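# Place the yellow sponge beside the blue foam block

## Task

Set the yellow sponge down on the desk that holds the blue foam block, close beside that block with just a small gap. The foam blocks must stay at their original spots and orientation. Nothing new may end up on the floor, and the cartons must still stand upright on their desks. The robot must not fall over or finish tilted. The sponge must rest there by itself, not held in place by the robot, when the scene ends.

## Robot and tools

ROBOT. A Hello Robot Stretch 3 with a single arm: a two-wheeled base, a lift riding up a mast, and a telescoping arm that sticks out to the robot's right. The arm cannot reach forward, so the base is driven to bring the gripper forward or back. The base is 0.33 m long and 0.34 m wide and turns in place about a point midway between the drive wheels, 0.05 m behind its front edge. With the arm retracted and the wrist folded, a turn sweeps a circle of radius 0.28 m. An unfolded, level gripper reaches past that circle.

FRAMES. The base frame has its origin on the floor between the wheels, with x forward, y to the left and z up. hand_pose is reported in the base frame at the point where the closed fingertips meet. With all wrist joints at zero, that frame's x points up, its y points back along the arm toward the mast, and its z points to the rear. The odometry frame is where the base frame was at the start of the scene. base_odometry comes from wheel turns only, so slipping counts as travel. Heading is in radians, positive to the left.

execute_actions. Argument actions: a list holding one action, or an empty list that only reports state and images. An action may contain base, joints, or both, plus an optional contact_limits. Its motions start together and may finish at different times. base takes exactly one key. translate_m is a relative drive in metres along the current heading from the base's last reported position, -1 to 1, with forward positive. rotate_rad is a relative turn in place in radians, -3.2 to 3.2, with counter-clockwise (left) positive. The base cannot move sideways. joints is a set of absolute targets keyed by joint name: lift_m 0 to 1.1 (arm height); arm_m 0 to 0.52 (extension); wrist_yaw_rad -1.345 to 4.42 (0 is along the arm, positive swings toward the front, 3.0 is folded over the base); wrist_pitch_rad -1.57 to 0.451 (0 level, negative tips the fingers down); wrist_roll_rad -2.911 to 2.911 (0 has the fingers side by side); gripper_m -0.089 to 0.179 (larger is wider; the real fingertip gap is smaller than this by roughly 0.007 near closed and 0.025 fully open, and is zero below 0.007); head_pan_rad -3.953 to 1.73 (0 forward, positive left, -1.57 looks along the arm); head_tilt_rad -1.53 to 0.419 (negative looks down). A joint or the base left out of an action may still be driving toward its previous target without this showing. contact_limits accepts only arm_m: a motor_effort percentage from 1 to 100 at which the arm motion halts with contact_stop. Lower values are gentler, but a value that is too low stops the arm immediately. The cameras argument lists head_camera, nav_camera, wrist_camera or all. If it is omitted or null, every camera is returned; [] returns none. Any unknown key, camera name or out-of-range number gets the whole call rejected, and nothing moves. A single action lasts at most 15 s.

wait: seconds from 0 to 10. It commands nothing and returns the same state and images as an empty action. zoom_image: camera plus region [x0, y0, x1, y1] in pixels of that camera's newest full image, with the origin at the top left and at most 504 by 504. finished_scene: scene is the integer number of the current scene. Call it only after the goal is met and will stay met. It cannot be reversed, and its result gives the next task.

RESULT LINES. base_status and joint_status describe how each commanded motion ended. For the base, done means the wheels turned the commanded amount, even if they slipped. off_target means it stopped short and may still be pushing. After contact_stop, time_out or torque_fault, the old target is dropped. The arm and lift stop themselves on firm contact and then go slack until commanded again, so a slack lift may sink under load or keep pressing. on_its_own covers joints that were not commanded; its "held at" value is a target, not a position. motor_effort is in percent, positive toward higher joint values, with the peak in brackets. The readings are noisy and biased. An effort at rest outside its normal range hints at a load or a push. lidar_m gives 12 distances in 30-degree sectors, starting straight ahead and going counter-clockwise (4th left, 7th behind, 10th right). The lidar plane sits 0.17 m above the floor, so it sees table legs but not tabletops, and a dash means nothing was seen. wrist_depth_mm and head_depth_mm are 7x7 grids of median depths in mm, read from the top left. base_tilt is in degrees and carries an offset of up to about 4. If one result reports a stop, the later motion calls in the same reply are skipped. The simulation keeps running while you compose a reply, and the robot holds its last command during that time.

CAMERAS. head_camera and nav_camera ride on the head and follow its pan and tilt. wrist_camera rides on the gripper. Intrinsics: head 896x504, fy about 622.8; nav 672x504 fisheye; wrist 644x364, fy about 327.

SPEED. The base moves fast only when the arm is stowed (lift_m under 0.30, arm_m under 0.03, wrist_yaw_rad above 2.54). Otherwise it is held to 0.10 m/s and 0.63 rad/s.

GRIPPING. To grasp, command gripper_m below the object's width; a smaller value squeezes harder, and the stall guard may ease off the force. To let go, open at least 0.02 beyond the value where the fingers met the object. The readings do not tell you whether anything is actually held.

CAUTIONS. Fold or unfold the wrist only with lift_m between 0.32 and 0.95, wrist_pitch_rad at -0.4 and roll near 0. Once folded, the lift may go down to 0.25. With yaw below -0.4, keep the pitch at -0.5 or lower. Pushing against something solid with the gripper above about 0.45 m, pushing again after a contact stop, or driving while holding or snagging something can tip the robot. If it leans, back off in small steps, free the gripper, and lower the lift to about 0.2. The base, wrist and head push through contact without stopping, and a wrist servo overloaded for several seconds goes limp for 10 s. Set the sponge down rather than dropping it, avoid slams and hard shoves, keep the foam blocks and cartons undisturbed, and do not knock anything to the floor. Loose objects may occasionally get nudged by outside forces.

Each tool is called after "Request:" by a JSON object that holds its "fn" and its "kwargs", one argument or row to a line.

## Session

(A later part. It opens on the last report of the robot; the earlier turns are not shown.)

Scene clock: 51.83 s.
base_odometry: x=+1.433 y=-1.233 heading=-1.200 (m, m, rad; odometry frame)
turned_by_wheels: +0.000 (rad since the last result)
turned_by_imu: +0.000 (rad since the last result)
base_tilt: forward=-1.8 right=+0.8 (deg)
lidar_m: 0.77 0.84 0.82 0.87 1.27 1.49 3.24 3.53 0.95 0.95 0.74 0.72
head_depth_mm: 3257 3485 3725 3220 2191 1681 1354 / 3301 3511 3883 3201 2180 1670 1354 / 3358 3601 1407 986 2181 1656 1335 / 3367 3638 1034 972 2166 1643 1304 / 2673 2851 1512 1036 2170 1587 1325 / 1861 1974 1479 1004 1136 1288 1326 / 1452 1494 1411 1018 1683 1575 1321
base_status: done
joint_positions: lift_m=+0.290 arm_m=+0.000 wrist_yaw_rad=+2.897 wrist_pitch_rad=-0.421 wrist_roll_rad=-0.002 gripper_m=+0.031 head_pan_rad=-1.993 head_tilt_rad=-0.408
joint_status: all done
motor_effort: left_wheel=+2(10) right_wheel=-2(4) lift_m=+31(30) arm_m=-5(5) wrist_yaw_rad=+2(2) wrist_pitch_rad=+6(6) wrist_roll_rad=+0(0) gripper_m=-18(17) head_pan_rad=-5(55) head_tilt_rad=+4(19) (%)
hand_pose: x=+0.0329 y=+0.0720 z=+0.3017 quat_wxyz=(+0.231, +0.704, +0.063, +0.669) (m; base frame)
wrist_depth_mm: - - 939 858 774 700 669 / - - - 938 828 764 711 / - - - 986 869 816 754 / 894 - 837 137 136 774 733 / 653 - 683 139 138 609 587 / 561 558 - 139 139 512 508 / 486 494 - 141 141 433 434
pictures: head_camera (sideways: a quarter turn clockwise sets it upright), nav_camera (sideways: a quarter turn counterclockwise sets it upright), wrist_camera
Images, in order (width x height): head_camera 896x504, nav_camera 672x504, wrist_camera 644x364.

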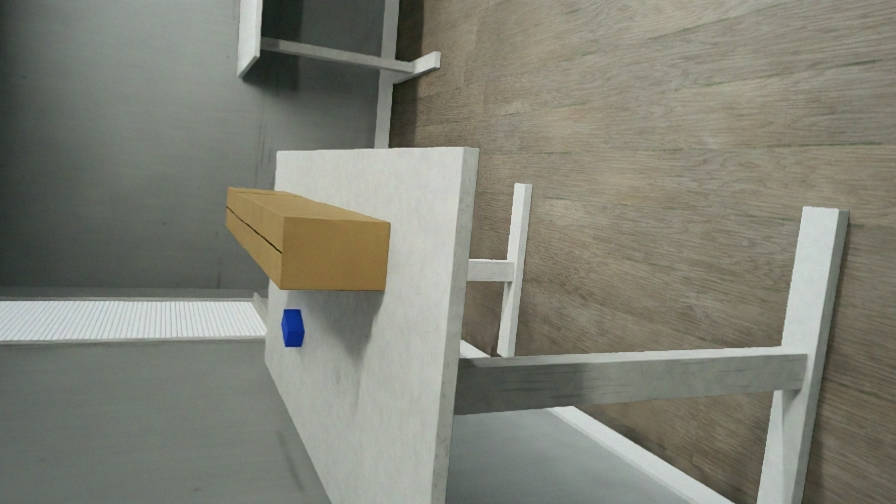

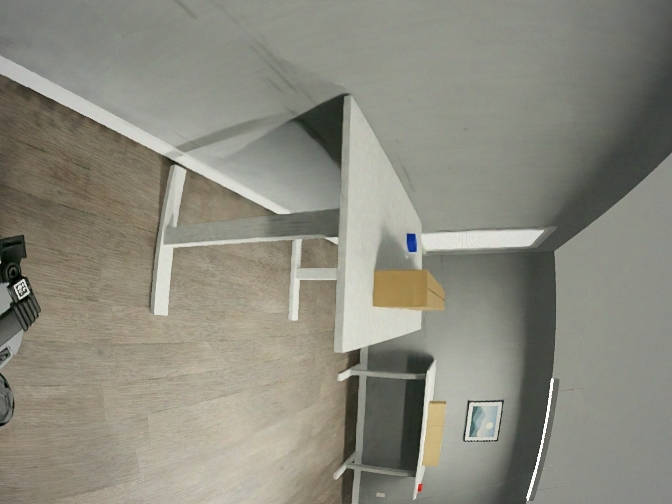

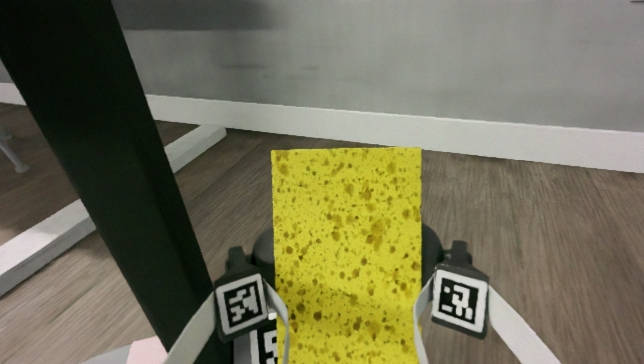

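Request:
{"fn": "execute_actions", "kwargs": {
  "actions": [
    {"base":{"rotate_rad":0.49},"joints":{"head_pan_rad":-2.4,"head_tilt_rad":-0.6}}
  ],
  "cameras": []
}}

Request:
{"fn": "execute_actions", "kwargs": {
  "actions": [
    {"base":{"translate_m":-0.712}}
  ],
  "cameras": []
}}

Request:
{"fn": "execute_actions", "kwargs": {
  "actions": [
    {"base":{"rotate_rad":0.515},"joints":{"head_pan_rad":-2.9,"head_tilt_rad":-0.6}}
  ],
  "cameras": ["head_camera","nav_camera"]
}}

Scene clock: 57.57 s.
base_odometry: x=+1.433 y=-1.233 heading=-0.710 (m, m, rad; odometry frame)
turned_by_wheels: +0.490 (rad since the last result)
turned_by_imu: +0.485 (rad since the last result)
base_tilt: forward=-1.7 right=+0.5 (deg)
lidar_m: 0.84 0.82 0.86 0.74 1.49 3.14 3.96 0.95 0.95 0.74 0.72 0.76
head_depth_mm: 3199 3543 3292 2306 1766 1453 1219 / 3275 1363 981 2323 1760 1430 1225 / 3295 971 964 2277 1768 1424 1208 / 2716 1310 954 2265 1737 1425 1198 / 1923 1397 1003 1153 1393 1408 1198 / 1475 1373 999 1868 1715 1402 1189 / 1203 1216 1262 1453 1522 1401 1183
base_status: done
joint_positions: lift_m=+0.290 arm_m=+0.000 wrist_yaw_rad=+2.897 wrist_pitch_rad=-0.421 wrist_roll_rad=-0.002 gripper_m=+0.031 head_pan_rad=-2.393 head_tilt_rad=-0.593
joint_status: all done
motor_effort: left_wheel=-2(7) right_wheel=+2(6) lift_m=+30(30) arm_m=-5(5) wrist_yaw_rad=+3(2) wrist_pitch_rad=+6(5) wrist_roll_rad=+0(0) gripper_m=-17(18) head_pan_rad=-4(36) head_tilt_rad=-3(19) (%)
hand_pose: x=+0.0329 y=+0.0721 z=+0.3017 quat_wxyz=(+0.231, +0.704, +0.063, +0.669) (m; base frame)
wrist_depth_mm: - - - - 927 748 624 / - - - - - 777 652 / - - - 985 959 834 700 / 884 - 811 137 136 760 695 / 691 - 679 138 137 613 596 / 566 548 - 140 139 516 506 / 481 487 - 141 141 431 433
pictures: none
No camera images: the call's "cameras" was empty. Leave "cameras" out to get every camera's image.

Scene clock: 61.73 s.
base_odometry: x=+0.893 y=-0.769 heading=-0.710 (m, m, rad; odometry frame)
turned_by_wheels: +0.000 (rad since the last result)
turned_by_imu: +0.000 (rad since the last result)
base_tilt: forward=-1.8 right=+0.6 (deg)
lidar_m: 1.49 1.05 1.05 1.44 2.71 2.66 3.22 2.86 1.42 0.67 1.05 1.10
head_depth_mm: 2665 2947 3099 2294 1773 1438 1215 / 2765 3018 3185 2304 1762 1437 1210 / 2800 3074 3213 2258 1758 1428 1210 / 2850 3034 3160 2269 1743 1422 1193 / 2639 1090 1006 2143 1733 1421 1197 / 2093 879 819 1965 1723 1407 1192 / 1747 721 712 603 1660 1404 1186
base_status: done
joint_positions: lift_m=+0.290 arm_m=+0.000 wrist_yaw_rad=+2.897 wrist_pitch_rad=-0.421 wrist_roll_rad=-0.002 gripper_m=+0.031 head_pan_rad=-2.393 head_tilt_rad=-0.593
joint_status: not commanded
motor_effort: left_wheel=-2(11) right_wheel=+2(4) lift_m=+30(31) arm_m=-5(6) wrist_yaw_rad=+4(3) wrist_pitch_rad=+6(6) wrist_roll_rad=+0(0) gripper_m=-17(17) head_pan_rad=-4(4) head_tilt_rad=-3(3) (%)
hand_pose: x=+0.0329 y=+0.0721 z=+0.3017 quat_wxyz=(+0.231, +0.704, +0.063, +0.669) (m; base frame)
wrist_depth_mm: - - - - - - - / - - - - - - - / - - - - - 966 944 / 894 - 834 137 136 765 731 / 703 - 680 138 137 605 593 / 565 555 - 140 139 507 501 / 482 487 - 142 141 438 440
pictures: none
No camera images: the call's "cameras" was empty. Leave "cameras" out to get every camera's image.

Scene clock: 63.37 s.
base_odometry: x=+0.893 y=-0.769 heading=-0.195 (m, m, rad; odometry frame)
turned_by_wheels: +0.515 (rad since the last result)
turned_by_imu: +0.510 (rad since the last result)
base_tilt: forward=-1.8 right=+0.5 (deg)
lidar_m: 1.05 1.05 1.15 2.68 2.84 3.24 2.86 1.43 0.67 1.05 1.10 1.49
head_depth_mm: 2679 2956 3146 2294 1768 1446 1227 / 2734 2978 3199 2277 1746 1428 1215 / 2834 3102 3222 2270 1731 1430 1208 / 2828 1421 2997 2243 1754 1413 1199 / 2549 1082 940 2003 1724 1410 1194 / 2025 846 806 2019 1709 1406 1192 / 1701 706 699 603 1664 1390 1190
base_status: done
joint_positions: lift_m=+0.290 arm_m=+0.000 wrist_yaw_rad=+2.897 wrist_pitch_rad=-0.421 wrist_roll_rad=-0.002 gripper_m=+0.031 head_pan_rad=-2.893 head_tilt_rad=-0.593
joint_status: all done
motor_effort: left_wheel=-2(8) right_wheel=+2(6) lift_m=+31(30) arm_m=-5(5) wrist_yaw_rad=+2(2) wrist_pitch_rad=+6(5) wrist_roll_rad=+0(0) gripper_m=-18(18) head_pan_rad=-5(40) head_tilt_rad=-3(4) (%)
hand_pose: x=+0.0329 y=+0.0721 z=+0.3017 quat_wxyz=(+0.231, +0.704, +0.063, +0.669) (m; base frame)
wrist_depth_mm: - - - - - - - / - - - - - - - / - - - - - 986 946 / 882 - 820 137 136 755 739 / 688 - 675 138 138 610 594 / 566 551 - 140 138 514 504 / 486 486 - 142 141 434 440
pictures: head_camera (sideways: a quarter turn clockwise sets it upright), nav_camera (sideways: a quarter turn counterclockwise sets it upright)
Images, in order (width x height): head_camera 896x504, nav_camera 672x504.

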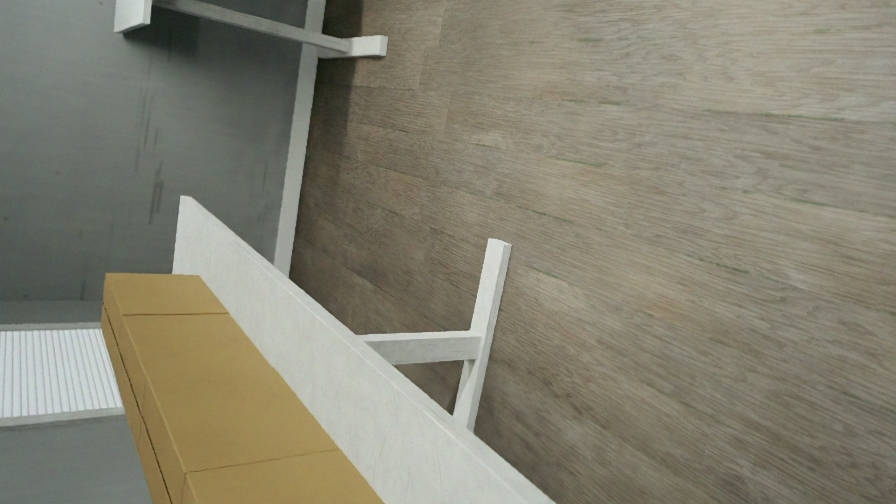

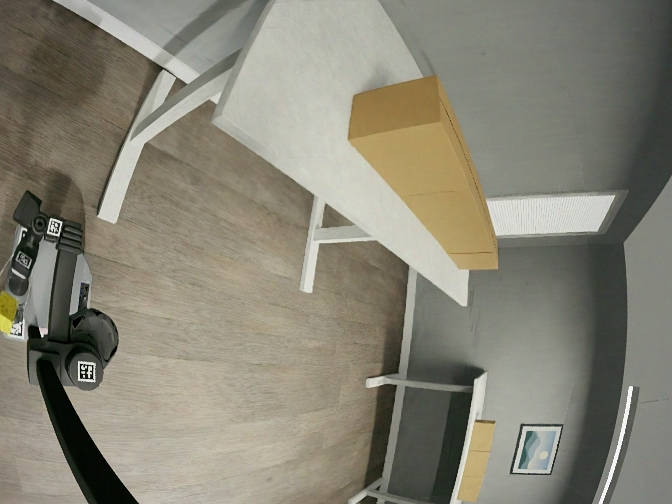

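Request:
{"fn": "execute_actions", "kwargs": {
  "actions": [
    {"base":{"rotate_rad":0.035}}
  ],
  "cameras": []
}}

Request:
{"fn": "execute_actions", "kwargs": {
  "actions": [
    {"base":{"translate_m":-0.92},"joints":{"head_pan_rad":-2.3,"head_tilt_rad":-0.7}}
  ],
  "cameras": ["head_camera","nav_camera"]
}}

Scene clock: 64.90 s.
base_odometry: x=+0.893 y=-0.769 heading=-0.160 (m, m, rad; odometry frame)
turned_by_wheels: +0.035 (rad since the last result)
turned_by_imu: +0.034 (rad since the last result)
base_tilt: forward=-1.7 right=+0.6 (deg)
lidar_m: 1.05 1.06 1.15 2.69 2.87 3.23 2.85 1.39 0.67 1.05 1.12 1.48
head_depth_mm: 2649 2920 3047 2302 1787 1436 1227 / 2771 3008 3206 2289 1757 1437 1210 / 2799 3079 3218 2251 1748 1430 1216 / 2893 1232 2810 2246 1740 1413 1203 / 2356 986 888 2010 1733 1414 1195 / 1932 801 780 669 1711 1402 1203 / 1602 690 678 585 1651 1412 1186
base_status: done
joint_positions: lift_m=+0.290 arm_m=+0.000 wrist_yaw_rad=+2.897 wrist_pitch_rad=-0.421 wrist_roll_rad=-0.002 gripper_m=+0.031 head_pan_rad=-2.893 head_tilt_rad=-0.593
joint_status: not commanded
motor_effort: left_wheel=-2(9) right_wheel=+2(8) lift_m=+30(30) arm_m=-6(5) wrist_yaw_rad=+3(1) wrist_pitch_rad=+6(6) wrist_roll_rad=+0(0) gripper_m=-18(17) head_pan_rad=-4(5) head_tilt_rad=-3(3) (%)
hand_pose: x=+0.0329 y=+0.0721 z=+0.3017 quat_wxyz=(+0.231, +0.704, +0.063, +0.669) (m; base frame)
wrist_depth_mm: - - - - - - - / - - - - - - - / - - - - - - 937 / 872 - 829 136 136 745 734 / 691 - 687 138 138 615 609 / 567 548 - 140 139 518 503 / 490 495 - 141 141 442 440
pictures: none
No camera images: the call's "cameras" was empty. Leave "cameras" out to get every camera's image.

Scene clock: 69.67 s.
base_odometry: x=-0.015 y=-0.623 heading=-0.160 (m, m, rad; odometry frame)
turned_by_wheels: +0.000 (rad since the last result)
turned_by_imu: +0.000 (rad since the last result)
base_tilt: forward=-1.8 right=+0.5 (deg)
lidar_m: 1.96 1.92 2.81 2.49 2.54 1.96 2.38 0.79 0.99 0.97 0.81 0.84
head_depth_mm: 1438 1653 705 553 1636 1368 1179 / 1285 507 554 529 1542 1358 1162 / 1176 474 487 523 460 1310 1161 / 1079 466 433 489 420 1334 1153 / 998 459 393 461 417 1255 1152 / 923 953 362 412 415 357 1145 / 865 901 340 374 402 347 1112
base_status: done
joint_positions: lift_m=+0.290 arm_m=+0.000 wrist_yaw_rad=+2.897 wrist_pitch_rad=-0.421 wrist_roll_rad=-0.002 gripper_m=+0.031 head_pan_rad=-2.307 head_tilt_rad=-0.692
joint_status: all done
motor_effort: left_wheel=-2(10) right_wheel=+2(5) lift_m=+31(30) arm_m=-6(5) wrist_yaw_rad=+3(3) wrist_pitch_rad=+5(6) wrist_roll_rad=+0(0) gripper_m=-17(16) head_pan_rad=+4(46) head_tilt_rad=-3(13) (%)
hand_pose: x=+0.0329 y=+0.0721 z=+0.3017 quat_wxyz=(+0.231, +0.704, +0.063, +0.669) (m; base frame)
wrist_depth_mm: - - - - - - - / - - - - - - - / - - - - - 995 957 / 875 - 822 137 136 743 741 / 697 - 678 138 137 614 591 / 574 554 - 140 138 513 502 / 483 484 - 142 141 439 438
pictures: head_camera (sideways: a quarter turn clockwise sets it upright), nav_camera (sideways: a quarter turn counterclockwise sets it upright)
Images, in order (width x height): head_camera 896x504, nav_camera 672x504.

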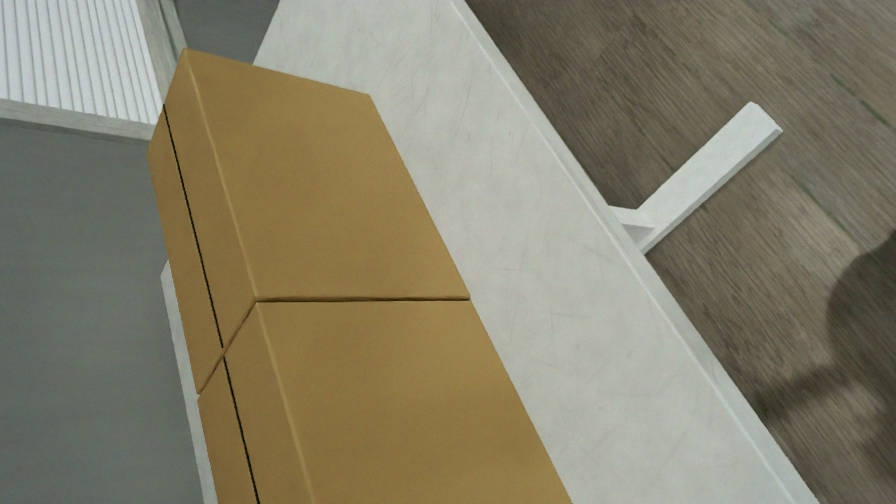

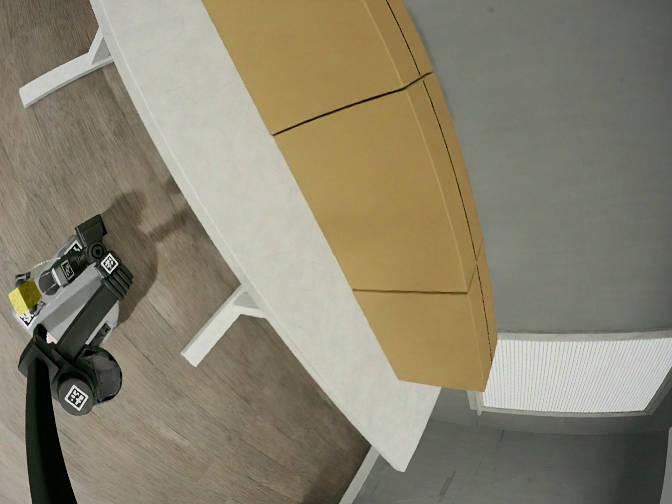

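Request:
{"fn": "execute_actions", "kwargs": {
  "actions": [
    {"base":{"rotate_rad":-0.1},"joints":{"lift_m":0.35,"head_pan_rad":-1.75,"head_tilt_rad":-1.1}}
  ],
  "cameras": []
}}

Request:
{"fn": "execute_actions", "kwargs": {
  "actions": [
    {"base":{"translate_m":-0.3},"joints":{"lift_m":0.64,"wrist_yaw_rad":1.7}}
  ],
  "cameras": ["head_camera","nav_camera"]
}}

Scene clock: 72.37 s.
base_odometry: x=-0.015 y=-0.623 heading=-0.260 (m, m, rad; odometry frame)
turned_by_wheels: -0.100 (rad since the last result)
turned_by_imu: -0.099 (rad since the last result)
base_tilt: forward=-1.9 right=+0.6 (deg)
lidar_m: 1.96 2.34 2.87 2.48 2.81 2.48 1.96 0.79 0.82 0.98 1.01 0.81
head_depth_mm: 327 408 413 1383 1298 1199 1121 / 317 395 410 1386 1306 1210 - / 309 382 408 1371 1302 - - / 304 370 405 380 1302 - - / 300 358 402 376 1297 1161 785 / 296 350 396 369 1276 1177 1082 / 292 334 389 362 1269 1169 1077
base_status: done
joint_positions: lift_m=+0.350 arm_m=+0.000 wrist_yaw_rad=+2.897 wrist_pitch_rad=-0.421 wrist_roll_rad=-0.002 gripper_m=+0.031 head_pan_rad=-1.757 head_tilt_rad=-1.086
joint_status: all done
motor_effort: left_wheel=+2(9) right_wheel=-1(5) lift_m=+31(32) arm_m=-5(5) wrist_yaw_rad=+3(3) wrist_pitch_rad=+6(5) wrist_roll_rad=+0(0) gripper_m=-17(18) head_pan_rad=+4(43) head_tilt_rad=-6(29) (%)
hand_pose: x=+0.0329 y=+0.0721 z=+0.3618 quat_wxyz=(+0.231, +0.704, +0.063, +0.669) (m; base frame)
wrist_depth_mm: - - - - - - - / - - - - - - - / - - - - - - - / 987 - 941 137 136 849 839 / 793 - 788 139 137 710 689 / 647 628 - 140 139 587 572 / 558 546 - 141 141 497 499
pictures: none
No camera images: the call's "cameras" was empty. Leave "cameras" out to get every camera's image.

Scene clock: 76.53 s.
base_odometry: x=-0.305 y=-0.546 heading=-0.260 (m, m, rad; odometry frame)
turned_by_wheels: +0.000 (rad since the last result)
turned_by_imu: +0.000 (rad since the last result)
base_tilt: forward=-1.8 right=+0.3 (deg)
lidar_m: 2.25 2.61 2.87 2.46 2.54 2.17 1.66 1.43 0.61 0.98 1.01 1.05
head_depth_mm: 517 467 413 1419 1318 1199 - / 318 409 410 1395 1309 1217 - / 310 383 407 1331 - - - / 304 370 405 380 - - - / 300 360 401 376 - 1176 1083 / 296 349 398 370 1287 1154 1082 / 293 339 390 364 1276 1144 1073
base_status: done
joint_positions: lift_m=+0.640 arm_m=+0.000 wrist_yaw_rad=+1.703 wrist_pitch_rad=-0.421 wrist_roll_rad=-0.002 gripper_m=+0.031 head_pan_rad=-1.757 head_tilt_rad=-1.086
joint_status: all done
motor_effort: left_wheel=+2(2) right_wheel=-1(5) lift_m=+31(32) arm_m=-6(5) wrist_yaw_rad=-3(3) wrist_pitch_rad=+6(6) wrist_roll_rad=+0(0) gripper_m=-17(17) head_pan_rad=+5(4) head_tilt_rad=-6(6) (%)
hand_pose: x=+0.2007 y=-0.1158 z=+0.6518 quat_wxyz=(+0.567, +0.617, -0.344, +0.424) (m; base frame)
wrist_depth_mm: - - - - - - 733 / - - - - - - - / - - - - - - - / - - - 137 136 - - / - - - 138 137 - - / - - - 140 139 939 916 / 876 874 825 141 141 794 810
pictures: head_camera (sideways: a quarter turn clockwise sets it upright), nav_camera (sideways: a quarter turn counterclockwise sets it upright)
Images, in order (width x height): head_camera 896x504, nav_camera 672x504.

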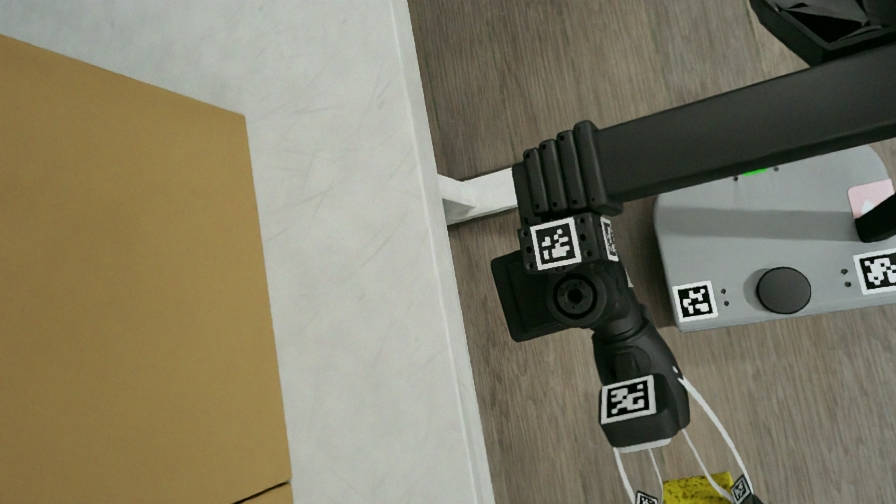

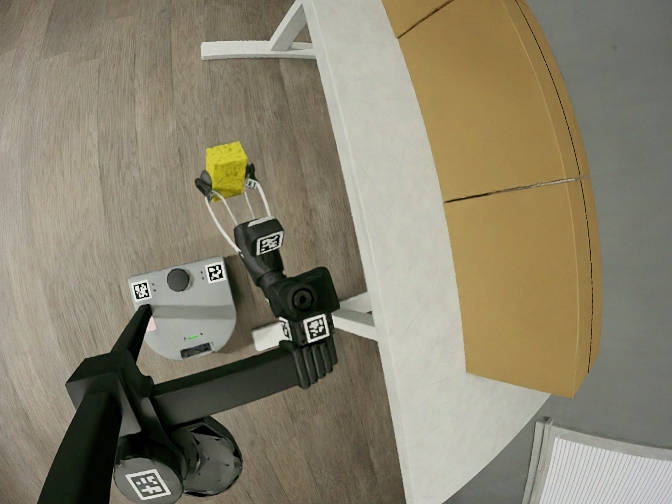

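Request:
{"fn": "execute_actions", "kwargs": {
  "actions": [
    {"base":{"rotate_rad":-0.22},"joints":{"wrist_pitch_rad":-1.5,"head_pan_rad":-1.57}}
  ],
  "cameras": []
}}

Request:
{"fn": "execute_actions", "kwargs": {
  "actions": [
    {"base":{"translate_m":-0.33},"joints":{"lift_m":0.68}}
  ],
  "cameras": ["head_camera","nav_camera"]
}}

Scene clock: 80.50 s.
base_odometry: x=-0.305 y=-0.546 heading=-0.480 (m, m, rad; odometry frame)
turned_by_wheels: -0.220 (rad since the last result)
turned_by_imu: -0.219 (rad since the last result)
base_tilt: forward=-1.8 right=+0.6 (deg)
lidar_m: 2.05 2.26 2.75 2.46 2.72 2.29 1.66 1.92 0.61 0.61 0.98 1.06
head_depth_mm: 538 467 413 1444 1319 1203 1135 / 327 447 410 1396 1350 - - / 315 388 406 1335 - - - / 306 374 404 383 - - - / 301 361 401 376 1292 1166 1085 / 296 348 396 369 1279 1163 1079 / 292 337 389 362 1265 1166 1074
base_status: done
joint_positions: lift_m=+0.640 arm_m=+0.000 wrist_yaw_rad=+1.703 wrist_pitch_rad=-1.495 wrist_roll_rad=-0.002 gripper_m=+0.031 head_pan_rad=-1.577 head_tilt_rad=-1.087
joint_status: all done
motor_effort: left_wheel=+2(7) right_wheel=-1(4) lift_m=+31(31) arm_m=-5(5) wrist_yaw_rad=-2(3) wrist_pitch_rad=-2(5) wrist_roll_rad=+0(1) gripper_m=-17(17) head_pan_rad=+4(24) head_tilt_rad=-6(6) (%)
hand_pose: x=-0.0259 y=-0.1462 z=+0.5211 quat_wxyz=(+0.704, +0.706, +0.021, +0.074) (m; base frame)
wrist_depth_mm: 705 673 677 677 661 670 651 / 699 711 683 687 681 656 664 / 708 710 692 679 676 680 665 / 719 701 - 136 136 678 667 / - 717 - 139 137 696 677 / 749 738 - 140 139 659 590 / 743 734 735 141 140 712 689
pictures: none
No camera images: the call's "cameras" was empty. Leave "cameras" out to get every camera's image.

Scene clock: 85.00 s.
base_odometry: x=-0.597 y=-0.393 heading=-0.480 (m, m, rad; odometry frame)
turned_by_wheels: +0.000 (rad since the last result)
turned_by_imu: +0.000 (rad since the last result)
base_tilt: forward=-1.8 right=+0.5 (deg)
lidar_m: 1.38 2.56 2.97 2.42 2.64 2.01 1.33 1.76 1.22 0.61 0.61 1.24
head_depth_mm: 1200 1507 1620 1456 1313 1206 1127 / 1165 1449 1618 1445 - - - / 1120 1391 1581 1440 - - - / 1077 472 420 1451 - - - / 519 454 413 1409 1283 1155 1083 / 515 449 405 1371 1280 1168 1081 / 510 445 395 1393 1276 1166 1076
base_status: done
joint_positions: lift_m=+0.680 arm_m=+0.000 wrist_yaw_rad=+1.703 wrist_pitch_rad=-1.496 wrist_roll_rad=-0.002 gripper_m=+0.031 head_pan_rad=-1.577 head_tilt_rad=-1.087
joint_status: all done
motor_effort: left_wheel=+2(5) right_wheel=-1(4) lift_m=+31(31) arm_m=-5(5) wrist_yaw_rad=-3(3) wrist_pitch_rad=-1(2) wrist_roll_rad=+0(1) gripper_m=-17(17) head_pan_rad=+3(4) head_tilt_rad=-6(5) (%)
hand_pose: x=-0.0262 y=-0.1462 z=+0.5611 quat_wxyz=(+0.704, +0.706, +0.021, +0.073) (m; base frame)
wrist_depth_mm: 746 727 735 716 688 691 678 / 744 744 738 697 725 701 695 / 758 757 746 723 692 679 696 / 771 755 - 137 135 725 715 / - 760 - 138 137 723 717 / 774 770 - 140 139 725 740 / 793 791 777 142 141 738 736
pictures: head_camera (sideways: a quarter turn clockwise sets it upright), nav_camera (sideways: a quarter turn counterclockwise sets it upright)
Images, in order (width x height): head_camera 896x504, nav_camera 672x504.

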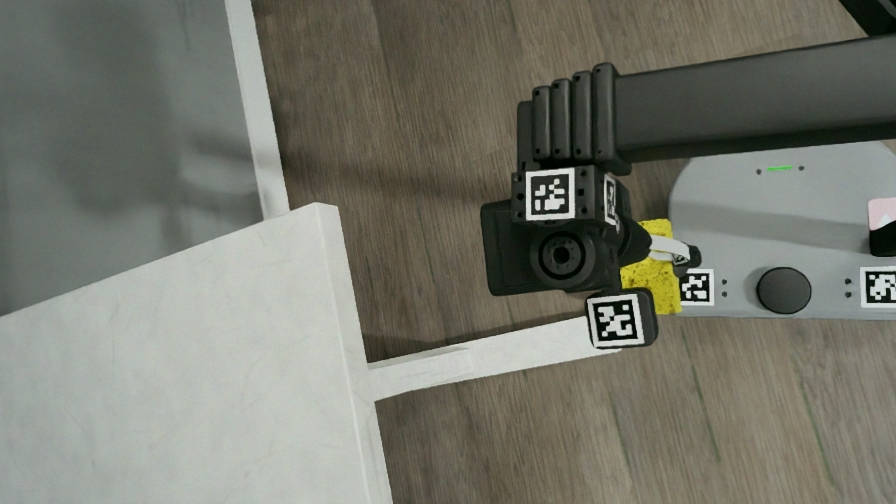

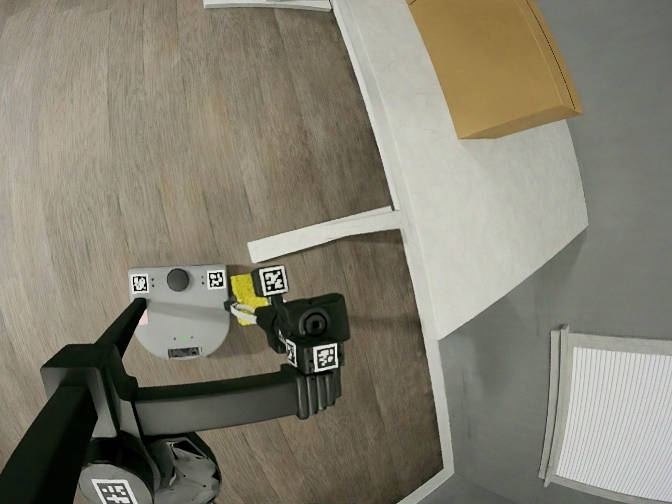

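Request:
{"fn": "execute_actions", "kwargs": {
  "actions": [
    {"base":{"translate_m":0.05},"joints":{"lift_m":1.1,"wrist_yaw_rad":1.84,"head_pan_rad":-1.2,"head_tilt_rad":-0.6}}
  ]
}}

Scene clock: 91.07 s.
base_odometry: x=-0.553 y=-0.416 heading=-0.480 (m, m, rad; odometry frame)
turned_by_wheels: +0.000 (rad since the last result)
turned_by_imu: -0.001 (rad since the last result)
base_tilt: forward=-1.9 right=+0.6 (deg)
lidar_m: 1.32 2.41 2.94 2.42 2.65 2.06 1.38 1.81 1.20 0.60 1.05 1.23
head_depth_mm: 845 927 - 640 482 - - / 852 947 842 596 478 - - / 858 957 830 592 484 - - / 868 964 820 587 486 - 1144 / 871 972 462 507 453 403 1191 / 882 981 401 436 451 402 1190 / 889 985 400 441 448 1288 1177
base_status: done
joint_positions: lift_m=+1.097 arm_m=+0.000 wrist_yaw_rad=+1.837 wrist_pitch_rad=-1.497 wrist_roll_rad=-0.002 gripper_m=+0.031 head_pan_rad=-1.207 head_tilt_rad=-0.606
joint_status: all done
joint sent to its limit — the command would take lift_m past its upper limit, so that joint was sent only as far as its limit.
motor_effort: left_wheel=+2(6) right_wheel=-2(3) lift_m=+31(31) arm_m=-6(5) wrist_yaw_rad=+3(1) wrist_pitch_rad=-1(1) wrist_roll_rad=+0(0) gripper_m=-17(17) head_pan_rad=+4(33) head_tilt_rad=+3(27) (%)
hand_pose: x=-0.0262 y=-0.1469 z=+0.9782 quat_wxyz=(+0.697, +0.703, +0.068, +0.120) (m; base frame)
wrist_depth_mm: - - - - - - 178 / - - - - - - 180 / - - - - - - 182 / - - - 137 136 - 184 / - - - 139 137 - 186 / - - - 139 138 - 188 / - - - 141 141 - 192
pictures: head_camera (sideways: a quarter turn clockwise sets it upright), nav_camera (sideways: a quarter turn counterclockwise sets it upright), wrist_camera
Images, in order (width x height): head_camera 896x504, nav_camera 672x504, wrist_camera 644x364.

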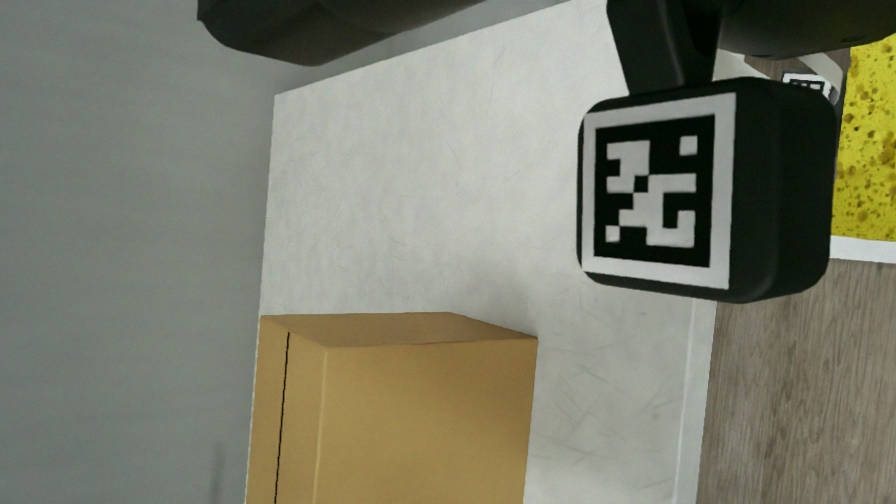

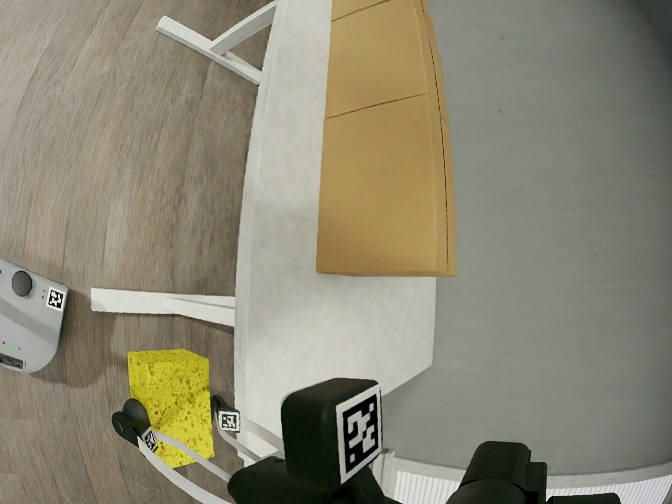

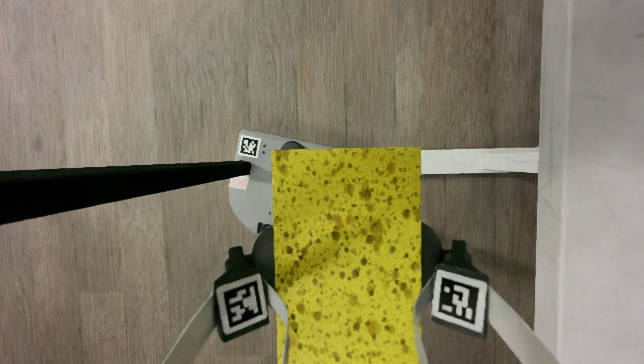

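Request:
{"fn": "execute_actions", "kwargs": {
  "actions": [
    {"joints":{"arm_m":0.495,"wrist_pitch_rad":-0.9,"head_pan_rad":-1.3,"head_tilt_rad":-0.45},"contact_limits":{"arm_m":25}}
  ]
}}

Scene clock: 96.80 s.
base_odometry: x=-0.553 y=-0.416 heading=-0.480 (m, m, rad; odometry frame)
turned_by_wheels: +0.000 (rad since the last result)
turned_by_imu: -0.001 (rad since the last result)
base_tilt: forward=-1.7 right=+0.6 (deg)
lidar_m: 1.33 2.41 2.94 2.42 2.65 2.06 1.38 1.80 1.20 0.60 1.05 1.23
head_depth_mm: 867 - 1048 1142 1291 446 372 / 866 933 1062 1108 552 428 372 / 863 942 1017 727 549 428 369 / 865 939 1013 648 546 425 376 / 859 937 1015 713 540 422 376 / 861 936 983 488 516 421 374 / 862 934 983 463 497 418 373
base_status: not commanded
joint_positions: lift_m=+1.097 arm_m=+0.495 wrist_yaw_rad=+1.839 wrist_pitch_rad=-0.914 wrist_roll_rad=-0.002 gripper_m=+0.031 head_pan_rad=-1.293 head_tilt_rad=-0.458
joint_status: all done
motor_effort: left_wheel=+2(2) right_wheel=-1(2) lift_m=+31(31) arm_m=+6(8) wrist_yaw_rad=+1(3) wrist_pitch_rad=+4(4) wrist_roll_rad=+0(0) gripper_m=-17(18) head_pan_rad=-4(18) head_tilt_rad=+4(16) (%)
contact_limits: arm_m 25 (drawing in: default 32, maximum 53; extending or still: default 45, maximum 74)
hand_pose: x=+0.1111 y=-0.6035 z=+1.0179 quat_wxyz=(+0.633, +0.693, -0.136, +0.316) (m; base frame)
wrist_depth_mm: 401 161 182 212 350 343 334 / 347 198 208 252 314 308 298 / 312 300 246 282 284 279 274 / 283 278 270 137 136 256 251 / 259 254 251 138 137 235 232 / 238 232 235 140 139 220 216 / 220 217 210 141 141 202 201
pictures: head_camera (sideways: a quarter turn clockwise sets it upright), nav_camera (sideways: a quarter turn counterclockwise sets it upright), wrist_camera
Images, in order (width x height): head_camera 896x504, nav_camera 672x504, wrist_camera 644x364.

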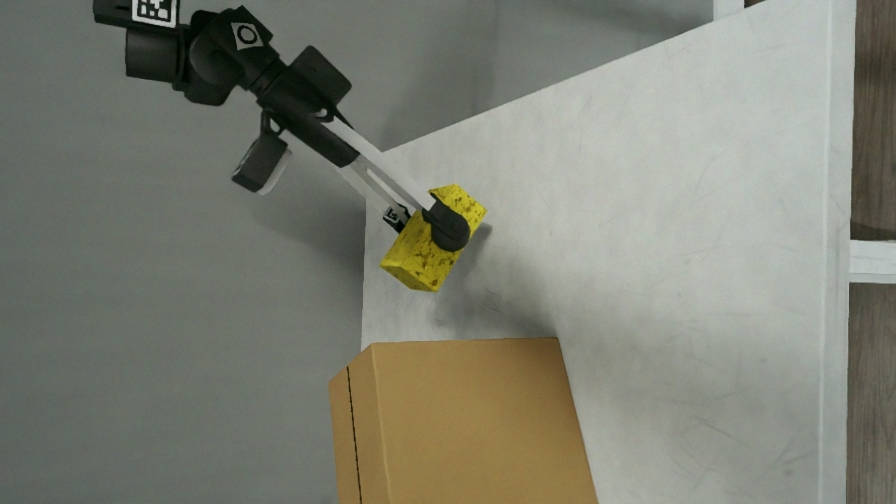

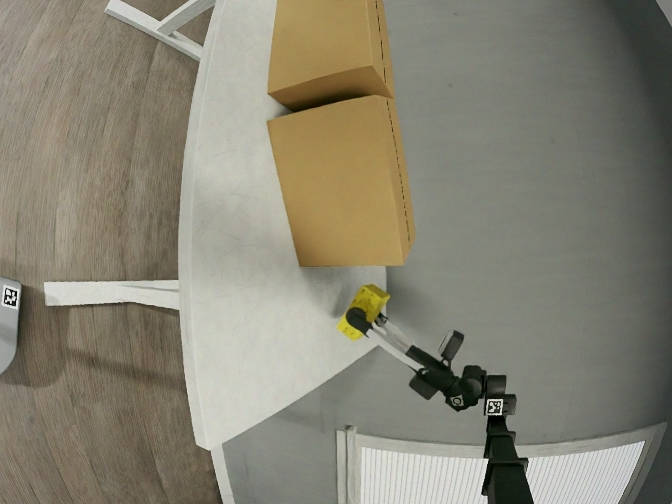

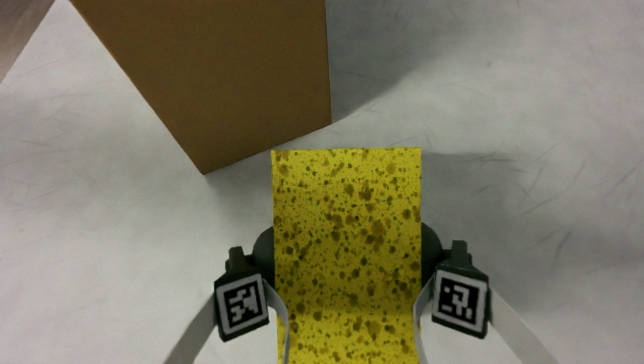

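Request:
{"fn": "execute_actions", "kwargs": {
  "actions": [
    {"joints":{"arm_m":0.52,"wrist_yaw_rad":1.3,"wrist_pitch_rad":-0.75,"head_pan_rad":-1.0,"head_tilt_rad":-0.4}}
  ]
}}

Scene clock: 98.83 s.
base_odometry: x=-0.553 y=-0.416 heading=-0.480 (m, m, rad; odometry frame)
turned_by_wheels: +0.000 (rad since the last result)
turned_by_imu: +0.000 (rad since the last result)
base_tilt: forward=-1.5 right=+0.5 (deg)
lidar_m: 1.33 2.41 2.93 2.42 2.65 2.06 1.38 1.81 1.20 0.60 1.05 1.23
head_depth_mm: 832 890 961 731 598 455 368 / 853 913 993 810 594 452 365 / 874 939 1012 503 541 448 364 / 902 968 1041 488 526 447 363 / 924 996 1071 479 514 444 381 / 956 1030 1115 471 509 443 391 / 979 1058 1147 468 509 439 1225
base_status: not commanded
joint_positions: lift_m=+1.097 arm_m=+0.519 wrist_yaw_rad=+1.304 wrist_pitch_rad=-0.767 wrist_roll_rad=-0.002 gripper_m=+0.031 head_pan_rad=-1.007 head_tilt_rad=-0.409
joint_status: all done
motor_effort: left_wheel=+1(3) right_wheel=-2(2) lift_m=+30(31) arm_m=+6(6) wrist_yaw_rad=-3(3) wrist_pitch_rad=+5(5) wrist_roll_rad=+0(0) gripper_m=-17(17) head_pan_rad=+4(31) head_tilt_rad=+4(9) (%)
hand_pose: x=+0.1403 y=-0.7086 z=+1.0403 quat_wxyz=(+0.682, +0.608, -0.360, +0.188) (m; base frame)
wrist_depth_mm: 543 510 482 495 471 393 310 / 452 437 424 413 403 387 330 / 382 371 359 352 344 338 331 / 208 324 319 136 136 295 291 / 219 277 285 138 137 265 262 / 236 258 260 140 139 242 237 / 238 236 227 142 141 218 217
pictures: head_camera (sideways: a quarter turn clockwise sets it upright), nav_camera (sideways: a quarter turn counterclockwise sets it upright), wrist_camera
Images, in order (width x height): head_camera 896x504, nav_camera 672x504, wrist_camera 644x364.

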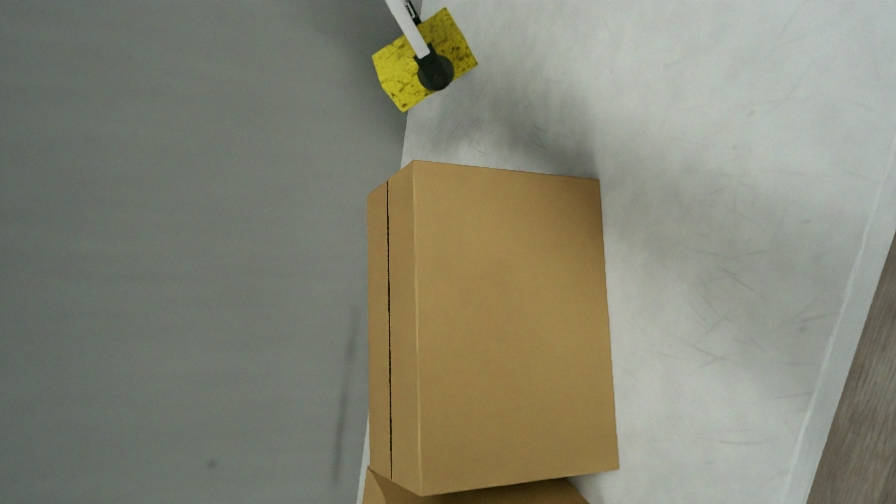

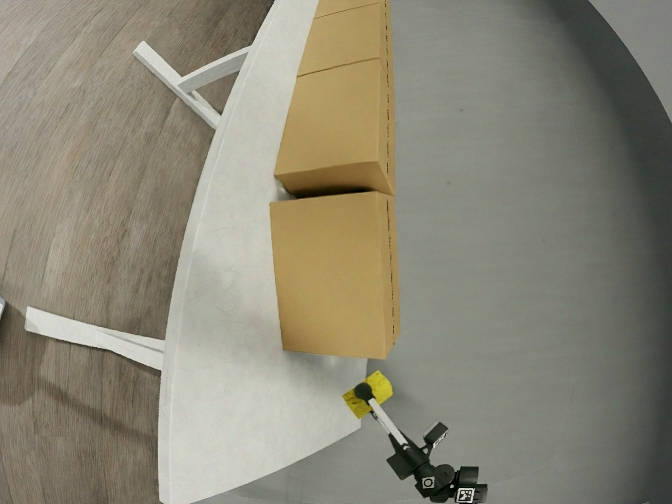

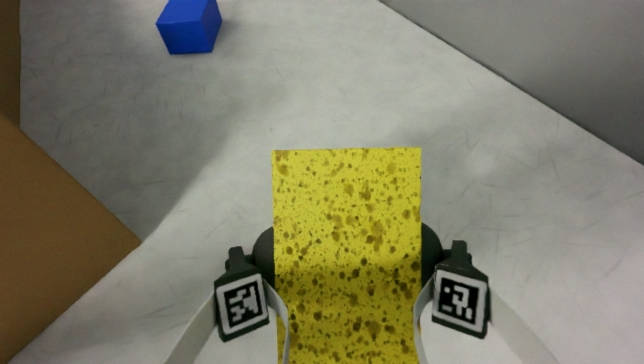

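Request:
{"fn": "execute_actions", "kwargs": {
  "actions": [
    {"base":{"translate_m":0.1},"joints":{"wrist_yaw_rad":1.4,"wrist_pitch_rad":-1.5}}
  ]
}}

Scene clock: 104.30 s.
base_odometry: x=-0.464 y=-0.463 heading=-0.480 (m, m, rad; odometry frame)
turned_by_wheels: +0.000 (rad since the last result)
turned_by_imu: -0.001 (rad since the last result)
base_tilt: forward=-1.8 right=+0.7 (deg)
lidar_m: 1.23 2.42 2.87 2.42 2.67 2.15 1.49 1.90 1.17 0.59 1.03 1.20
head_depth_mm: 811 870 931 772 549 455 367 / 833 890 968 449 477 452 365 / 854 919 993 439 466 449 365 / 877 942 1028 431 457 446 363 / 902 978 1057 422 447 444 360 / 927 1009 1094 468 496 443 368 / 958 1035 1116 432 461 440 378
base_status: done
joint_positions: lift_m=+1.097 arm_m=+0.519 wrist_yaw_rad=+1.396 wrist_pitch_rad=-1.495 wrist_roll_rad=-0.002 gripper_m=+0.031 head_pan_rad=-1.007 head_tilt_rad=-0.409
joint_status: all done
motor_effort: left_wheel=+2(7) right_wheel=-2(2) lift_m=+31(30) arm_m=+6(7) wrist_yaw_rad=+3(4) wrist_pitch_rad=-2(5) wrist_roll_rad=+0(0) gripper_m=-18(18) head_pan_rad=+4(4) head_tilt_rad=+4(3) (%)
hand_pose: x=-0.0260 y=-0.6636 z=+0.9782 quat_wxyz=(+0.707, +0.701, -0.087, -0.035) (m; base frame)
wrist_depth_mm: 180 188 186 184 181 179 176 / 192 190 188 184 183 180 179 / 195 193 190 187 184 183 179 / 197 196 193 136 135 185 183 / 201 197 194 138 137 187 185 / 203 200 198 140 139 188 188 / 205 203 200 142 141 194 840
pictures: head_camera (sideways: a quarter turn clockwise sets it upright), nav_camera (sideways: a quarter turn counterclockwise sets it upright), wrist_camera
Images, in order (width x height): head_camera 896x504, nav_camera 672x504, wrist_camera 644x364.

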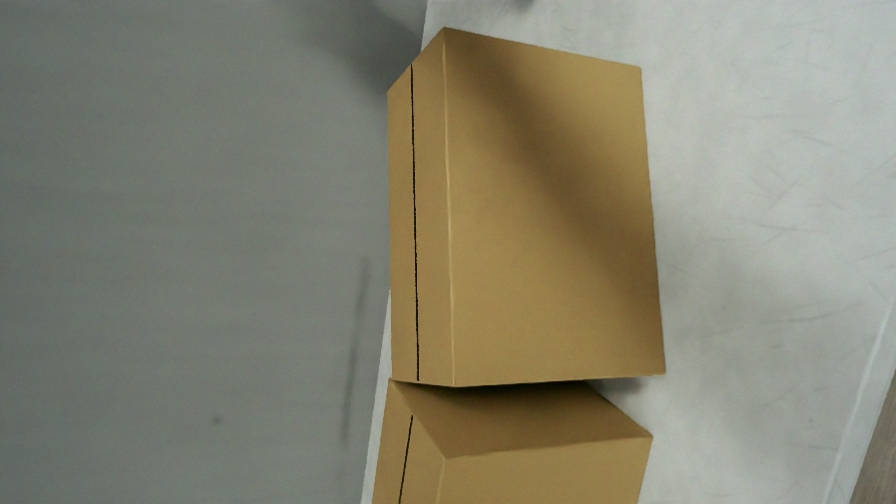

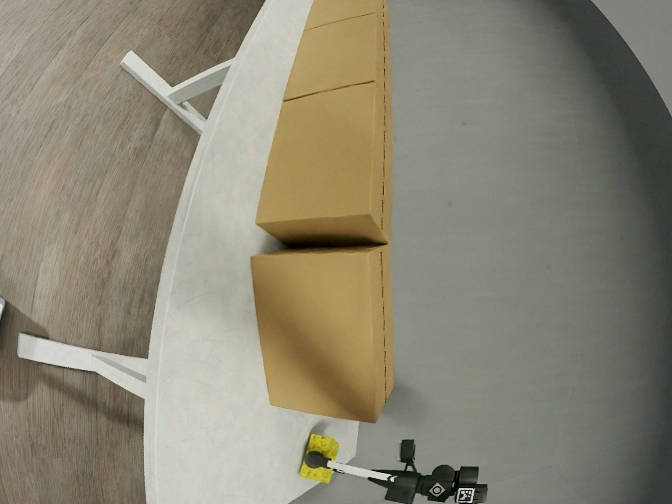

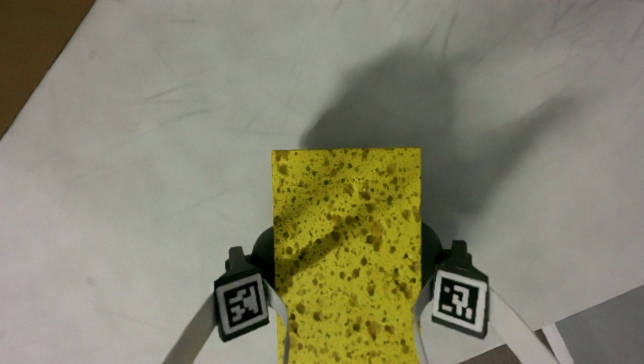

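Request:
{"fn": "execute_actions", "kwargs": {
  "actions": [
    {"base":{"translate_m":0.29},"joints":{"head_pan_rad":-1.5,"head_tilt_rad":-0.4}}
  ]
}}

Scene clock: 108.97 s.
base_odometry: x=-0.207 y=-0.596 heading=-0.479 (m, m, rad; odometry frame)
turned_by_wheels: +0.000 (rad since the last result)
turned_by_imu: -0.002 (rad since the last result)
base_tilt: forward=-1.7 right=+0.8 (deg)
lidar_m: 1.98 2.15 2.34 2.49 2.76 2.40 1.77 1.87 0.64 0.96 0.96 0.96
head_depth_mm: 859 - 1026 428 455 454 367 / 841 926 994 423 394 436 365 / 823 - 1000 418 347 397 363 / 804 863 934 413 365 401 362 / 787 852 922 412 319 351 360 / 774 832 903 831 309 336 358 / 756 813 878 821 303 327 349
base_status: done
joint_positions: lift_m=+1.097 arm_m=+0.519 wrist_yaw_rad=+1.396 wrist_pitch_rad=-1.496 wrist_roll_rad=-0.002 gripper_m=+0.031 head_pan_rad=-1.493 head_tilt_rad=-0.409
joint_status: all done
motor_effort: left_wheel=+2(4) right_wheel=-2(3) lift_m=+31(31) arm_m=+6(6) wrist_yaw_rad=+3(3) wrist_pitch_rad=-2(2) wrist_roll_rad=+0(0) gripper_m=-18(18) head_pan_rad=-4(40) head_tilt_rad=+4(5) (%)
hand_pose: x=-0.0261 y=-0.6636 z=+0.9782 quat_wxyz=(+0.707, +0.701, -0.087, -0.035) (m; base frame)
wrist_depth_mm: 190 187 187 183 181 178 177 / 193 190 188 186 183 180 178 / 195 193 191 187 185 182 180 / 197 194 193 137 136 186 184 / 200 196 195 138 137 188 185 / 202 200 198 140 138 188 187 / 198 204 200 142 141 192 190
pictures: head_camera (sideways: a quarter turn clockwise sets it upright), nav_camera (sideways: a quarter turn counterclockwise sets it upright), wrist_camera
Images, in order (width x height): head_camera 896x504, nav_camera 672x504, wrist_camera 644x364.

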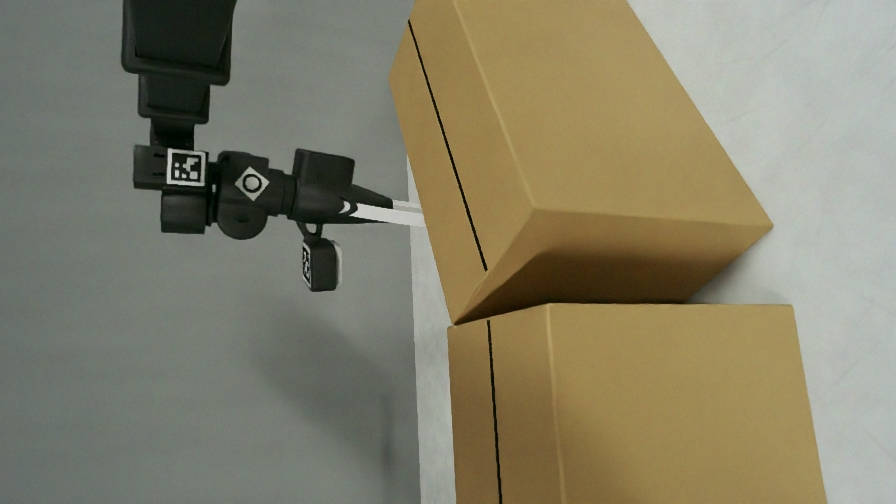

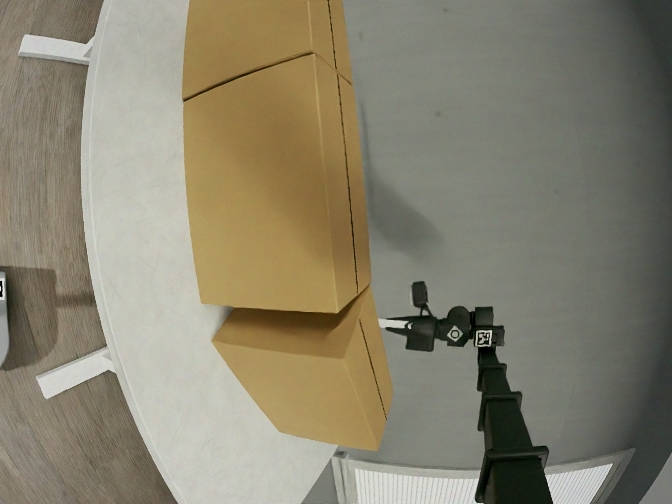

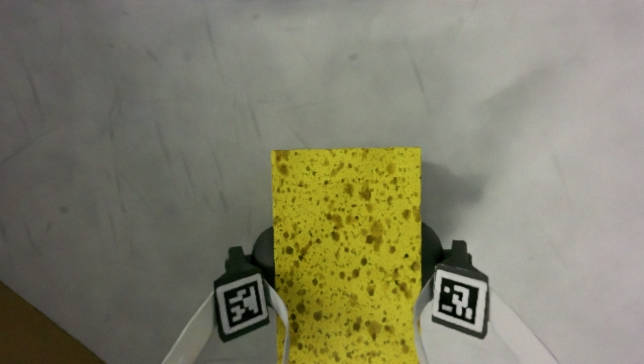

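Request:
{"fn": "execute_actions", "kwargs": {
  "actions": [
    {"base":{"translate_m":0.07},"joints":{"arm_m":0.49}}
  ],
  "cameras": ["wrist_camera"]
}}

Scene clock: 110.90 s.
base_odometry: x=-0.145 y=-0.629 heading=-0.479 (m, m, rad; odometry frame)
turned_by_wheels: +0.000 (rad since the last result)
turned_by_imu: -0.001 (rad since the last result)
base_tilt: forward=-1.8 right=+0.5 (deg)
lidar_m: 1.94 2.09 2.64 2.81 2.51 2.46 1.84 1.83 0.67 0.94 0.94 0.89
head_depth_mm: 844 - 1003 428 357 416 367 / 823 921 980 424 349 382 365 / 804 - - 409 321 365 363 / 792 849 916 845 310 336 361 / 772 832 908 834 301 325 351 / 755 813 881 831 295 316 342 / 740 799 860 819 292 306 337
base_status: done
joint_positions: lift_m=+1.097 arm_m=+0.490 wrist_yaw_rad=+1.397 wrist_pitch_rad=-1.496 wrist_roll_rad=-0.002 gripper_m=+0.031 head_pan_rad=-1.493 head_tilt_rad=-0.409
joint_status: all done
motor_effort: left_wheel=+1(7) right_wheel=-2(3) lift_m=+31(31) arm_m=-6(7) wrist_yaw_rad=+2(3) wrist_pitch_rad=-2(2) wrist_roll_rad=+0(0) gripper_m=-18(16) head_pan_rad=-4(5) head_tilt_rad=+3(4) (%)
hand_pose: x=-0.0262 y=-0.6347 z=+0.9782 quat_wxyz=(+0.707, +0.701, -0.087, -0.035) (m; base frame)
wrist_depth_mm: 190 189 142 141 181 179 176 / 191 190 188 184 183 181 178 / 195 193 191 188 185 183 181 / 199 195 192 136 136 185 183 / 199 197 196 138 137 187 184 / 202 200 198 140 139 190 188 / 204 203 201 142 141 193 190
pictures: wrist_camera
Images, in order (width x height): wrist_camera 644x364.

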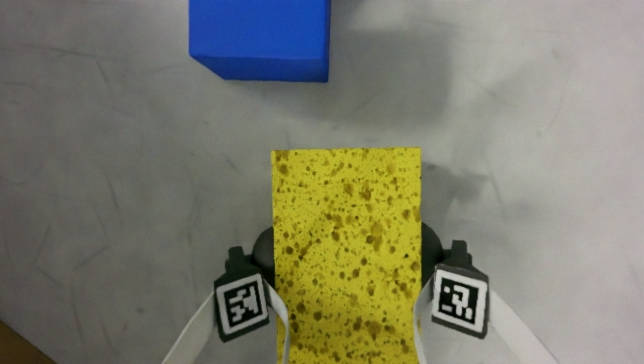

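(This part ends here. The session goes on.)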